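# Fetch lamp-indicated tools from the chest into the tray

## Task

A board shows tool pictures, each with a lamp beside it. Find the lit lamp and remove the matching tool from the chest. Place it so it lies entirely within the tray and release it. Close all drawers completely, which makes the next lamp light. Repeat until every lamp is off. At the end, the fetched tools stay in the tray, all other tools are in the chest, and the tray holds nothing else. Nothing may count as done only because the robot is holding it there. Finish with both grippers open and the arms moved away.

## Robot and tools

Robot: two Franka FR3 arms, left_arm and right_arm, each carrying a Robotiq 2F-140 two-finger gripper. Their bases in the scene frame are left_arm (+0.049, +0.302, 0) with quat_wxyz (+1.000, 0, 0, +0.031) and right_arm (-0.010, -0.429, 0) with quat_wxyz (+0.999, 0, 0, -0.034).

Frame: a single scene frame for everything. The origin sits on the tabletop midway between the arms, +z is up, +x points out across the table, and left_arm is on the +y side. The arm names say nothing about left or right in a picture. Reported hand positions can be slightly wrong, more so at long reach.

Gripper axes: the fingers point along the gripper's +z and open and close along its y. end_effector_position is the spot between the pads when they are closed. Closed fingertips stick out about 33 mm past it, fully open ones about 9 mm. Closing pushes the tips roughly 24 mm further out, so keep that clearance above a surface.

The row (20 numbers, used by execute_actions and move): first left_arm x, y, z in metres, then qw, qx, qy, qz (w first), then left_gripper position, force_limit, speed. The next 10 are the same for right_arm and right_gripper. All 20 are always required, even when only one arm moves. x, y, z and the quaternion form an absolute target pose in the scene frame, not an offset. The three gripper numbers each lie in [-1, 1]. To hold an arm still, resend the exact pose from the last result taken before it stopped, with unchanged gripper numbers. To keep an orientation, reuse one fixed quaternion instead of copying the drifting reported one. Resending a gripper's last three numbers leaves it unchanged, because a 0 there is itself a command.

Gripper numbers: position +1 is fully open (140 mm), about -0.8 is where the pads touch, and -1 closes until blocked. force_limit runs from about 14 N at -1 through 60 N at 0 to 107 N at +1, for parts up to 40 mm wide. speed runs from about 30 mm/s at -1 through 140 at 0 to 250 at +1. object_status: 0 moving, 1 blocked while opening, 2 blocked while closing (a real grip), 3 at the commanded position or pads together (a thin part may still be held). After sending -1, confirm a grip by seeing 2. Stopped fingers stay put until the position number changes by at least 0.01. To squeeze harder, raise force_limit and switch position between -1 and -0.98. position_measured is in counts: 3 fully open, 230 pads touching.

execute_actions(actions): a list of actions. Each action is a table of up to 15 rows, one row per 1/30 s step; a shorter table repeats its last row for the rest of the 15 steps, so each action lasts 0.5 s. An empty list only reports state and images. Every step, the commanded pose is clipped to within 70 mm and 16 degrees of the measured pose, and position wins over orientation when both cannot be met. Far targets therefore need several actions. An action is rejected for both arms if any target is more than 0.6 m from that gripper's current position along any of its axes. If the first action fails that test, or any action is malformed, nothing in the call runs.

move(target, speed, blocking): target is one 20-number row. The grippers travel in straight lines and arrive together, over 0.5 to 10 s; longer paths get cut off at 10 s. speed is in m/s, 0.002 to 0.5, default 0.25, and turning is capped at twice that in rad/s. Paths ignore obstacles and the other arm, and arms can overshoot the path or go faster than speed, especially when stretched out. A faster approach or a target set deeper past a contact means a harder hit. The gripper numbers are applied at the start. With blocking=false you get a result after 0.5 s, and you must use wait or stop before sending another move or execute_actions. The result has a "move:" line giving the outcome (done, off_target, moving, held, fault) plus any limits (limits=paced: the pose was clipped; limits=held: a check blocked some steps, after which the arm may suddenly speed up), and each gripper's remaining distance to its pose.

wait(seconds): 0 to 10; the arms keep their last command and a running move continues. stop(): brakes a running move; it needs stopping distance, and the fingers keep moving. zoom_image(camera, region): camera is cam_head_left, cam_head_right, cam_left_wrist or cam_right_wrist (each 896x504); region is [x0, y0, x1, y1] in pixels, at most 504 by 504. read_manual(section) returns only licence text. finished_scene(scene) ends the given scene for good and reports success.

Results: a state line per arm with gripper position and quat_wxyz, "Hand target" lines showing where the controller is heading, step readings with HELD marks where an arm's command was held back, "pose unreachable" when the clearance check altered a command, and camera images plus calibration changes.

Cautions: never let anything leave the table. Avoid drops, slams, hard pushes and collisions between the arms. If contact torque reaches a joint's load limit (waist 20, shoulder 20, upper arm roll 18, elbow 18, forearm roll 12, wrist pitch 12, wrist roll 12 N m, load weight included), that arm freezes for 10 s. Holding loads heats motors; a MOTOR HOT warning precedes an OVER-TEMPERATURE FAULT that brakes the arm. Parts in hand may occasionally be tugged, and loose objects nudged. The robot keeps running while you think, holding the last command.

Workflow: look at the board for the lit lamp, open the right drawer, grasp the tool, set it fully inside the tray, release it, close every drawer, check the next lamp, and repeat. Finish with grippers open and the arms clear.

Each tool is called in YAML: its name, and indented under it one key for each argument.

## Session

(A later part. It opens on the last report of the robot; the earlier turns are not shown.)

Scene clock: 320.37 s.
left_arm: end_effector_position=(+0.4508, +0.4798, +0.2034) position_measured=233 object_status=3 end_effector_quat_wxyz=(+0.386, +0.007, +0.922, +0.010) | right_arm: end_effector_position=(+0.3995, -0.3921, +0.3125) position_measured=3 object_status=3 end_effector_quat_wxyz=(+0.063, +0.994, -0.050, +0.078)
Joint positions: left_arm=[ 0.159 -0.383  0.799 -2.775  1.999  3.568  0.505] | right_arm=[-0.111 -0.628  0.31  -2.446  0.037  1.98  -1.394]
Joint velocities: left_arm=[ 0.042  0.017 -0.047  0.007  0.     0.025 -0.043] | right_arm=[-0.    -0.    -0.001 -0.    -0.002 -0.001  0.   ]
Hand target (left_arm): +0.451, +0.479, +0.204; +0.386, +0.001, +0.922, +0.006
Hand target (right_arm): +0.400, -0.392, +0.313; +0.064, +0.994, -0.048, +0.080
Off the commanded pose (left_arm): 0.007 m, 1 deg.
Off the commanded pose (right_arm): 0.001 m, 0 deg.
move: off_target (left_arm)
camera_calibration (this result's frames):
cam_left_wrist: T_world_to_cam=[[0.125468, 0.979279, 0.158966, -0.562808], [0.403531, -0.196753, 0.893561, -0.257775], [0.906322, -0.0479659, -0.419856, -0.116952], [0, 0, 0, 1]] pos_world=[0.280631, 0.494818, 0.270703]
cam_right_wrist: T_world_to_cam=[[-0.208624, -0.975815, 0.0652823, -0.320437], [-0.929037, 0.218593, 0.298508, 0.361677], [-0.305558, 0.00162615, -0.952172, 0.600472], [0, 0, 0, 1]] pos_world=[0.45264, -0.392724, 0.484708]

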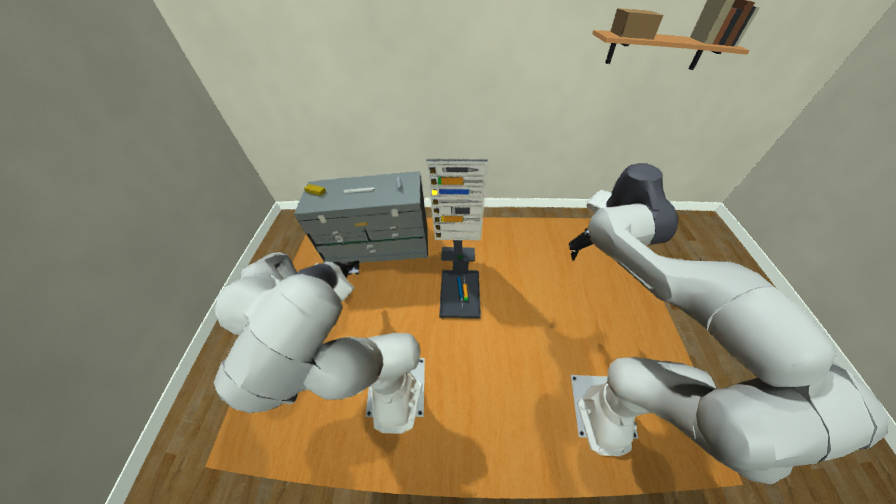

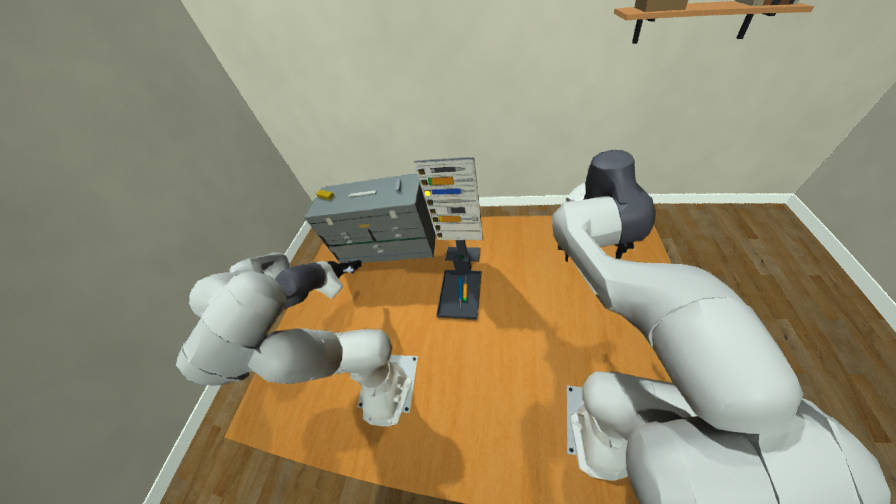

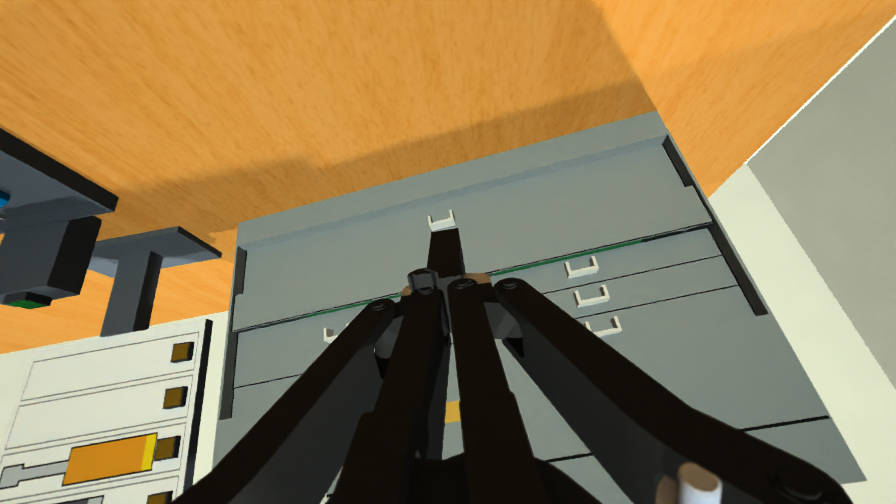

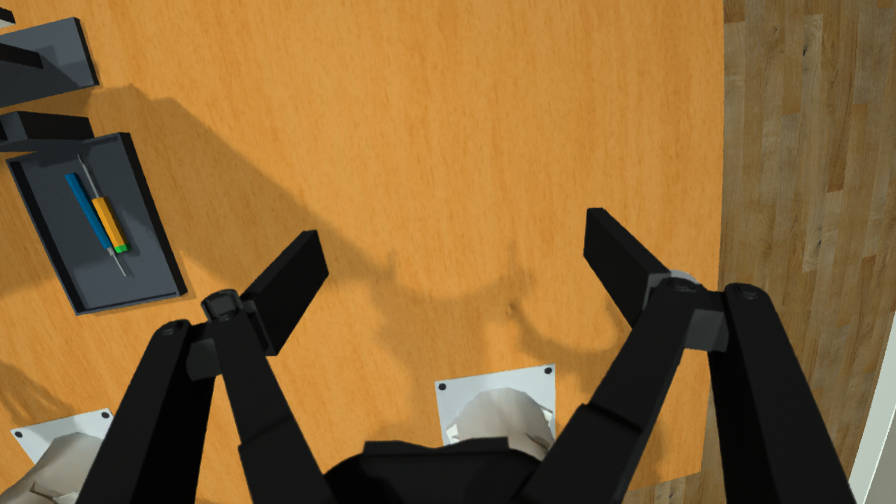

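Green sliver remains; push further.

move:
  target: [0.55,0.474,0.14,0.383,0,0.924,0,-1,0,0,0.4,-0.392,0.313,0.064,0.994,-0.048,0.08,1,0,0]

move:
  target: [0.612,0.474,0.14,0.383,0,0.924,0,-1,0,0,0.4,-0.392,0.313,0.064,0.994,-0.048,0.08,1,0,0]
  speed: 0.05

move:
  target: [0.45,0.474,0.2,0.383,0,0.924,0,-1,0,0,0.4,-0.392,0.313,0.064,0.994,-0.048,0.08,1,0,0]

Scene clock: 322.73 s.
left_arm: end_effector_position=(+0.5513, +0.4749, +0.1420) position_measured=233 object_status=3 end_effector_quat_wxyz=(+0.384, -0.011, +0.923, -0.003) | right_arm: end_effector_position=(+0.3995, -0.3921, +0.3125) position_measured=3 object_status=3 end_effector_quat_wxyz=(+0.063, +0.994, -0.050, +0.078)
Joint positions: left_arm=[-0.165  0.078  0.864 -2.743  1.12   3.767  1.065] | right_arm=[-0.111 -0.628  0.31  -2.446  0.037  1.98  -1.394]
Joint velocities: left_arm=[-0.001  0.     0.001 -0.011 -0.033  0.006  0.066] | right_arm=[-0.001  0.    -0.001  0.    -0.001 -0.001 -0.001]
Hand target (left_arm): +0.552, +0.475, +0.142; +0.385, -0.002, +0.923, +0.001
Hand target (right_arm): +0.400, -0.392, +0.313; +0.064, +0.994, -0.048, +0.080
Off the commanded pose (left_arm): 0.003 m, 1 deg.
Off the commanded pose (right_arm): 0.001 m, 0 deg.
move: done
camera_calibration (this result's frames):
cam_left_wrist: T_world_to_cam=[[0.104138, 0.986998, 0.122438, -0.547529], [0.411686, -0.154844, 0.898074, -0.269516], [0.905356, -0.0431172, -0.422459, -0.235465], [0, 0, 0, 1]] pos_world=[0.381154, 0.488524, 0.209609]
cam_right_wrist: T_world_to_cam=[[-0.208617, -0.975816, 0.0652856, -0.32044], [-0.929039, 0.218588, 0.298506, 0.361675], [-0.305558, 0.00162064, -0.952172, 0.600468], [0, 0, 0, 1]] pos_world=[0.452639, -0.392722, 0.484707]

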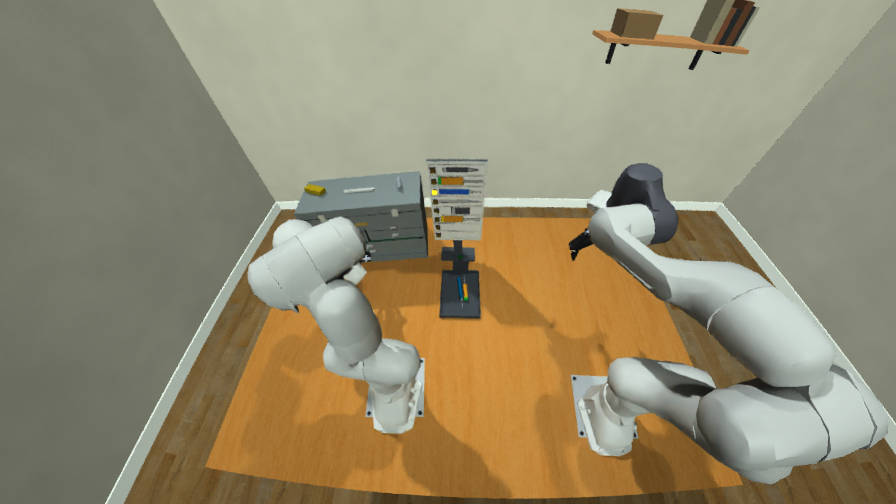

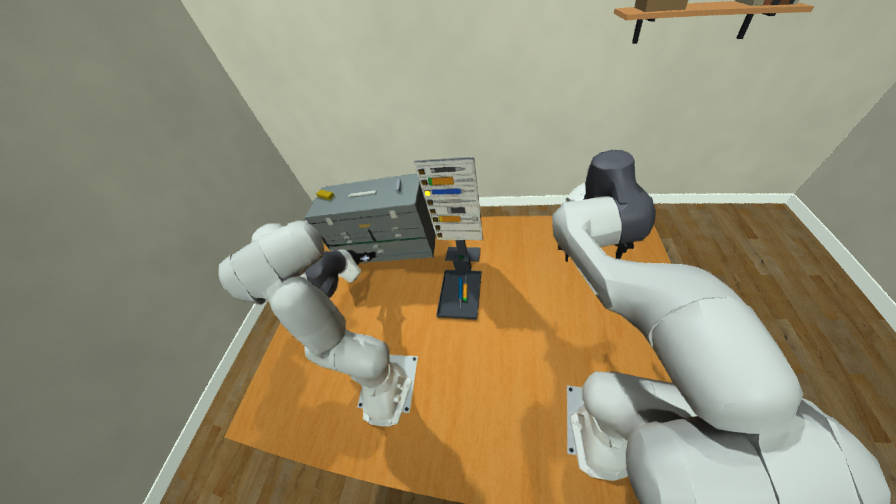

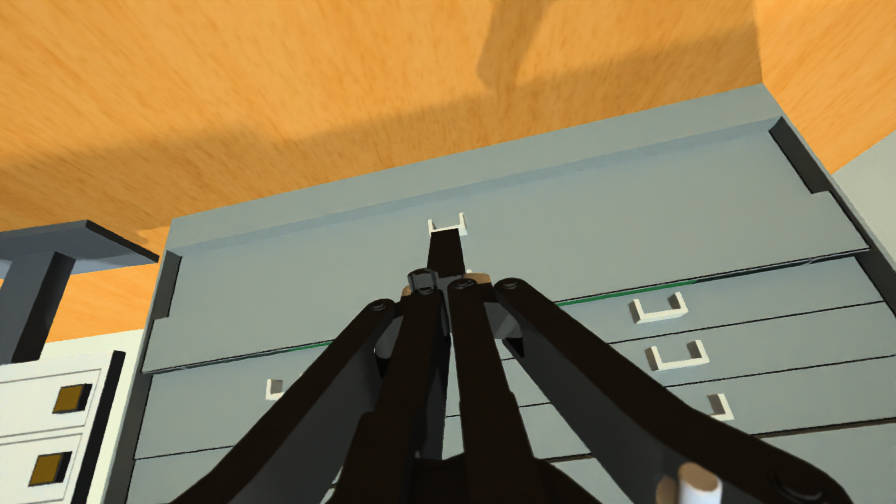

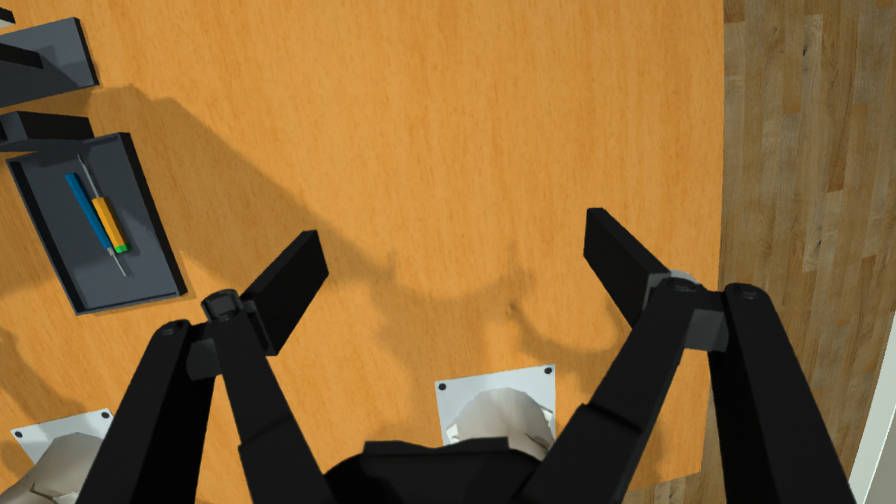

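Scene clock: 324.23 s.
left_arm: end_effector_position=(+0.6022, +0.4740, +0.1295) position_measured=233 object_status=3 end_effector_quat_wxyz=(+0.371, +0.007, +0.929, +0.005) | right_arm: end_effector_position=(+0.3995, -0.3921, +0.3125) position_measured=3 object_status=3 end_effector_quat_wxyz=(+0.063, +0.994, -0.050, +0.078)
Joint positions: left_arm=[-0.15   0.221  0.76  -2.572  1.135  3.757  0.938] | right_arm=[-0.111 -0.628  0.31  -2.446  0.037  1.98  -1.394]
Joint velocities: left_arm=[ 0.033 -0.001 -0.025  0.013  0.035 -0.003 -0.067] | right_arm=[ 0.    -0.    -0.     0.001 -0.002  0.     0.   ]
Hand target (left_arm): +0.611, +0.473, +0.140; +0.382, +0.000, +0.924, -0.000
Hand target (right_arm): +0.400, -0.392, +0.313; +0.064, +0.994, -0.048, +0.080
Off the commanded pose (left_arm): 0.014 m, 2 deg.
Off the commanded pose (right_arm): 0.001 m, 0 deg.
move: off_target (left_arm)
camera_calibration (this result's frames):
cam_left_wrist: T_world_to_cam=[[0.133901, 0.980146, 0.146232, -0.568169], [0.431768, -0.19052, 0.881634, -0.272389], [0.89199, -0.0549133, -0.448707, -0.26986], [0, 0, 0, 1]] pos_world=[0.4344, 0.490174, 0.202144]
cam_right_wrist: T_world_to_cam=[[-0.208614, -0.975816, 0.0652869, -0.320441], [-0.929039, 0.218586, 0.298507, 0.361674], [-0.305559, 0.00161868, -0.952172, 0.600467], [0, 0, 0, 1]] pos_world=[0.452639, -0.392721, 0.484706]

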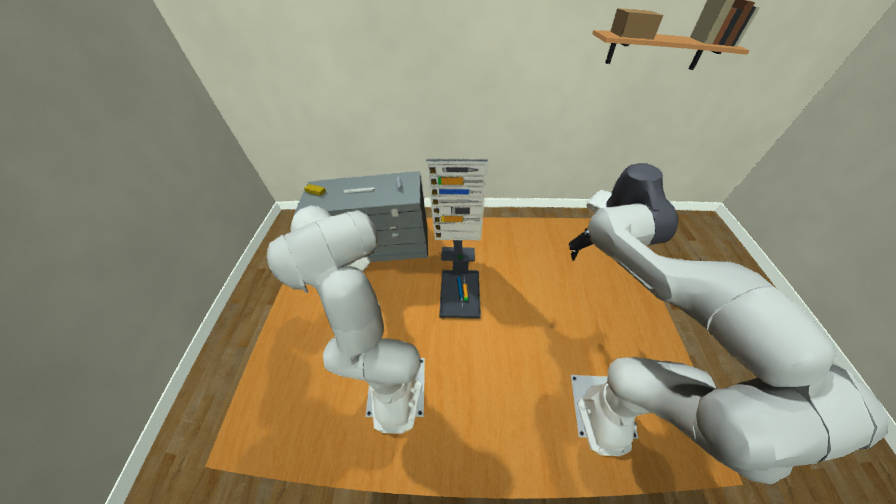

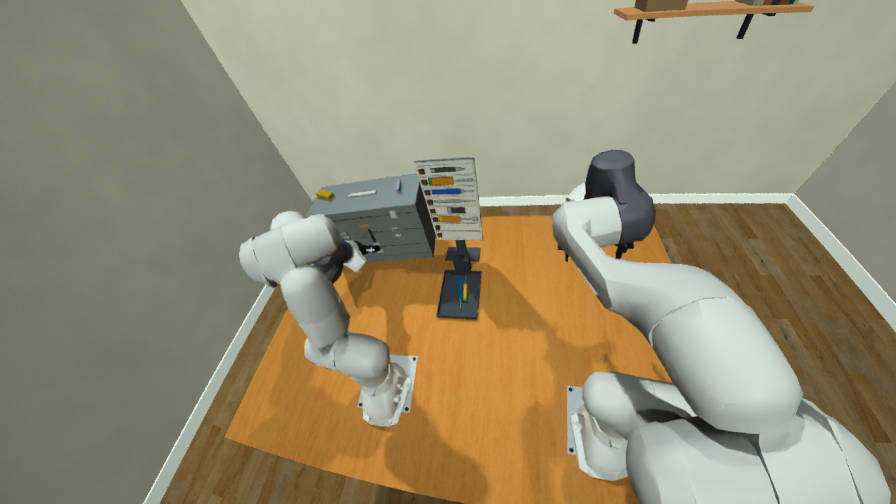

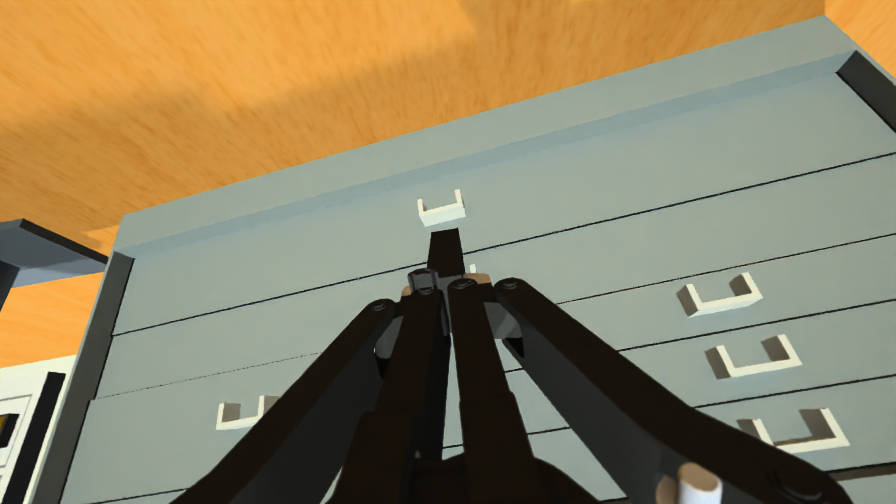

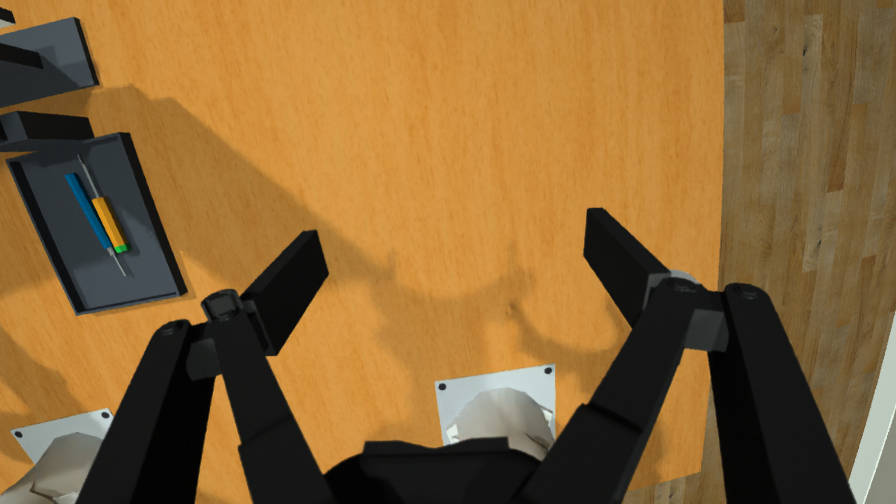

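Scene clock: 326.63 s.
left_arm: end_effector_position=(+0.4493, +0.4754, +0.1980) position_measured=233 object_status=3 end_effector_quat_wxyz=(+0.383, +0.010, +0.924, +0.005) | right_arm: end_effector_position=(+0.3995, -0.3921, +0.3125) position_measured=3 object_status=3 end_effector_quat_wxyz=(+0.063, +0.994, -0.050, +0.078)
Joint positions: left_arm=[ 0.32  -0.329  0.656 -2.803  1.892  3.633  0.611] | right_arm=[-0.111 -0.628  0.31  -2.446  0.037  1.98  -1.394]
Joint velocities: left_arm=[ 0.027  0.009 -0.034  0.012  0.02   0.013 -0.067] | right_arm=[ 0.001 -0.001  0.002 -0.     0.001  0.001  0.   ]
Hand target (left_arm): +0.449, +0.475, +0.198; +0.382, +0.002, +0.924, +0.000
Hand target (right_arm): +0.400, -0.392, +0.313; +0.064, +0.994, -0.048, +0.080
Off the commanded pose (left_arm): 0.003 m, 1 deg.
Off the commanded pose (right_arm): 0.001 m, 0 deg.
move: done
camera_calibration (this result's frames):
cam_left_wrist: T_world_to_cam=[[0.136442, 0.978902, 0.1521, -0.560841], [0.408324, -0.195459, 0.891665, -0.255593], [0.902582, -0.0595549, -0.426378, -0.109589], [0, 0, 0, 1]] pos_world=[0.279801, 0.492524, 0.266481]
cam_right_wrist: T_world_to_cam=[[-0.208608, -0.975818, 0.0652906, -0.320444], [-0.929041, 0.218581, 0.298507, 0.361672], [-0.305559, 0.00161319, -0.952172, 0.600464], [0, 0, 0, 1]] pos_world=[0.452638, -0.392719, 0.484705]

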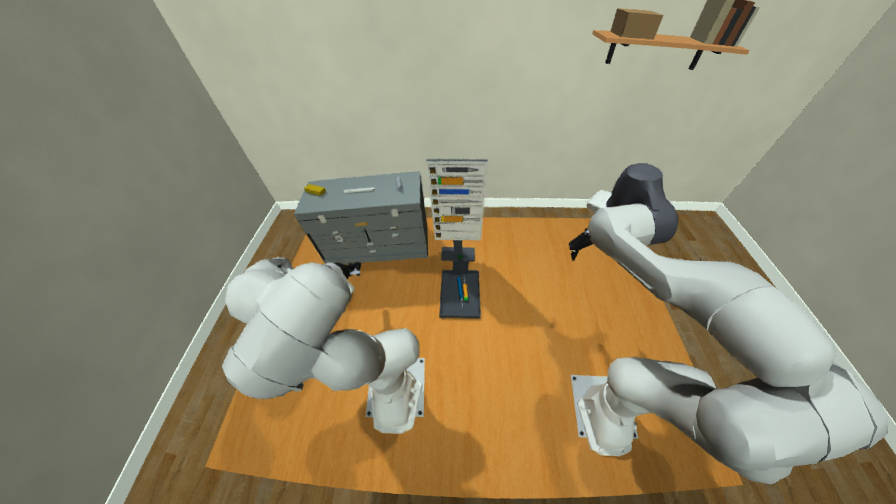

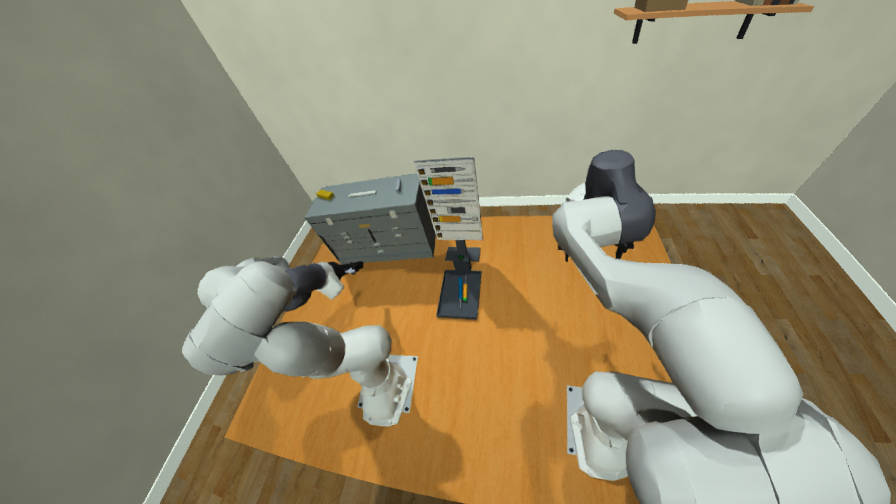

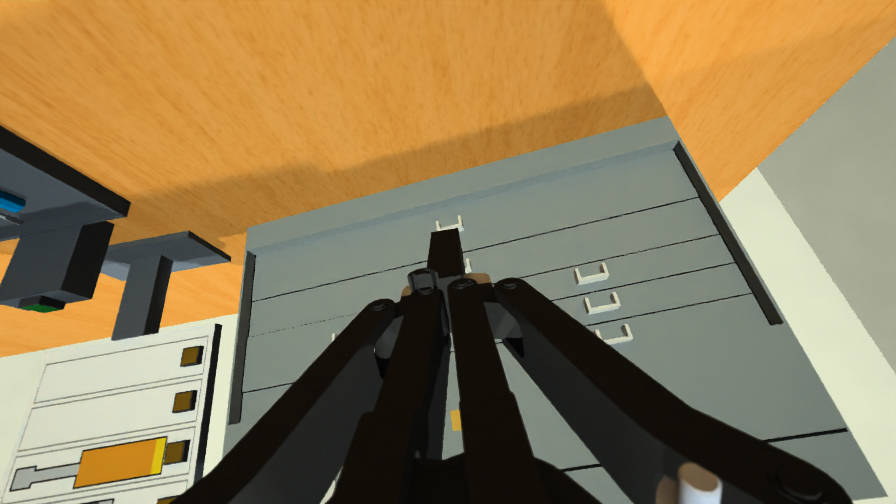

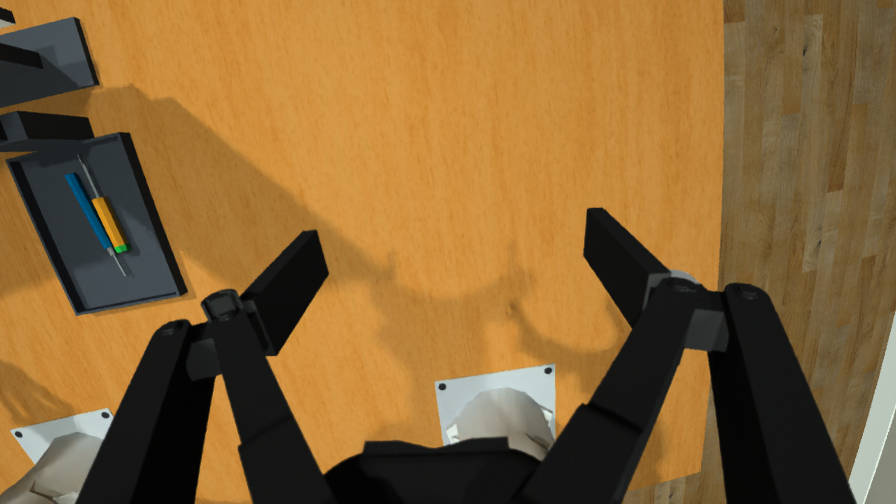

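No lamps lit.

finished_scene:
  scene: 1

The scene is finished: the task was done.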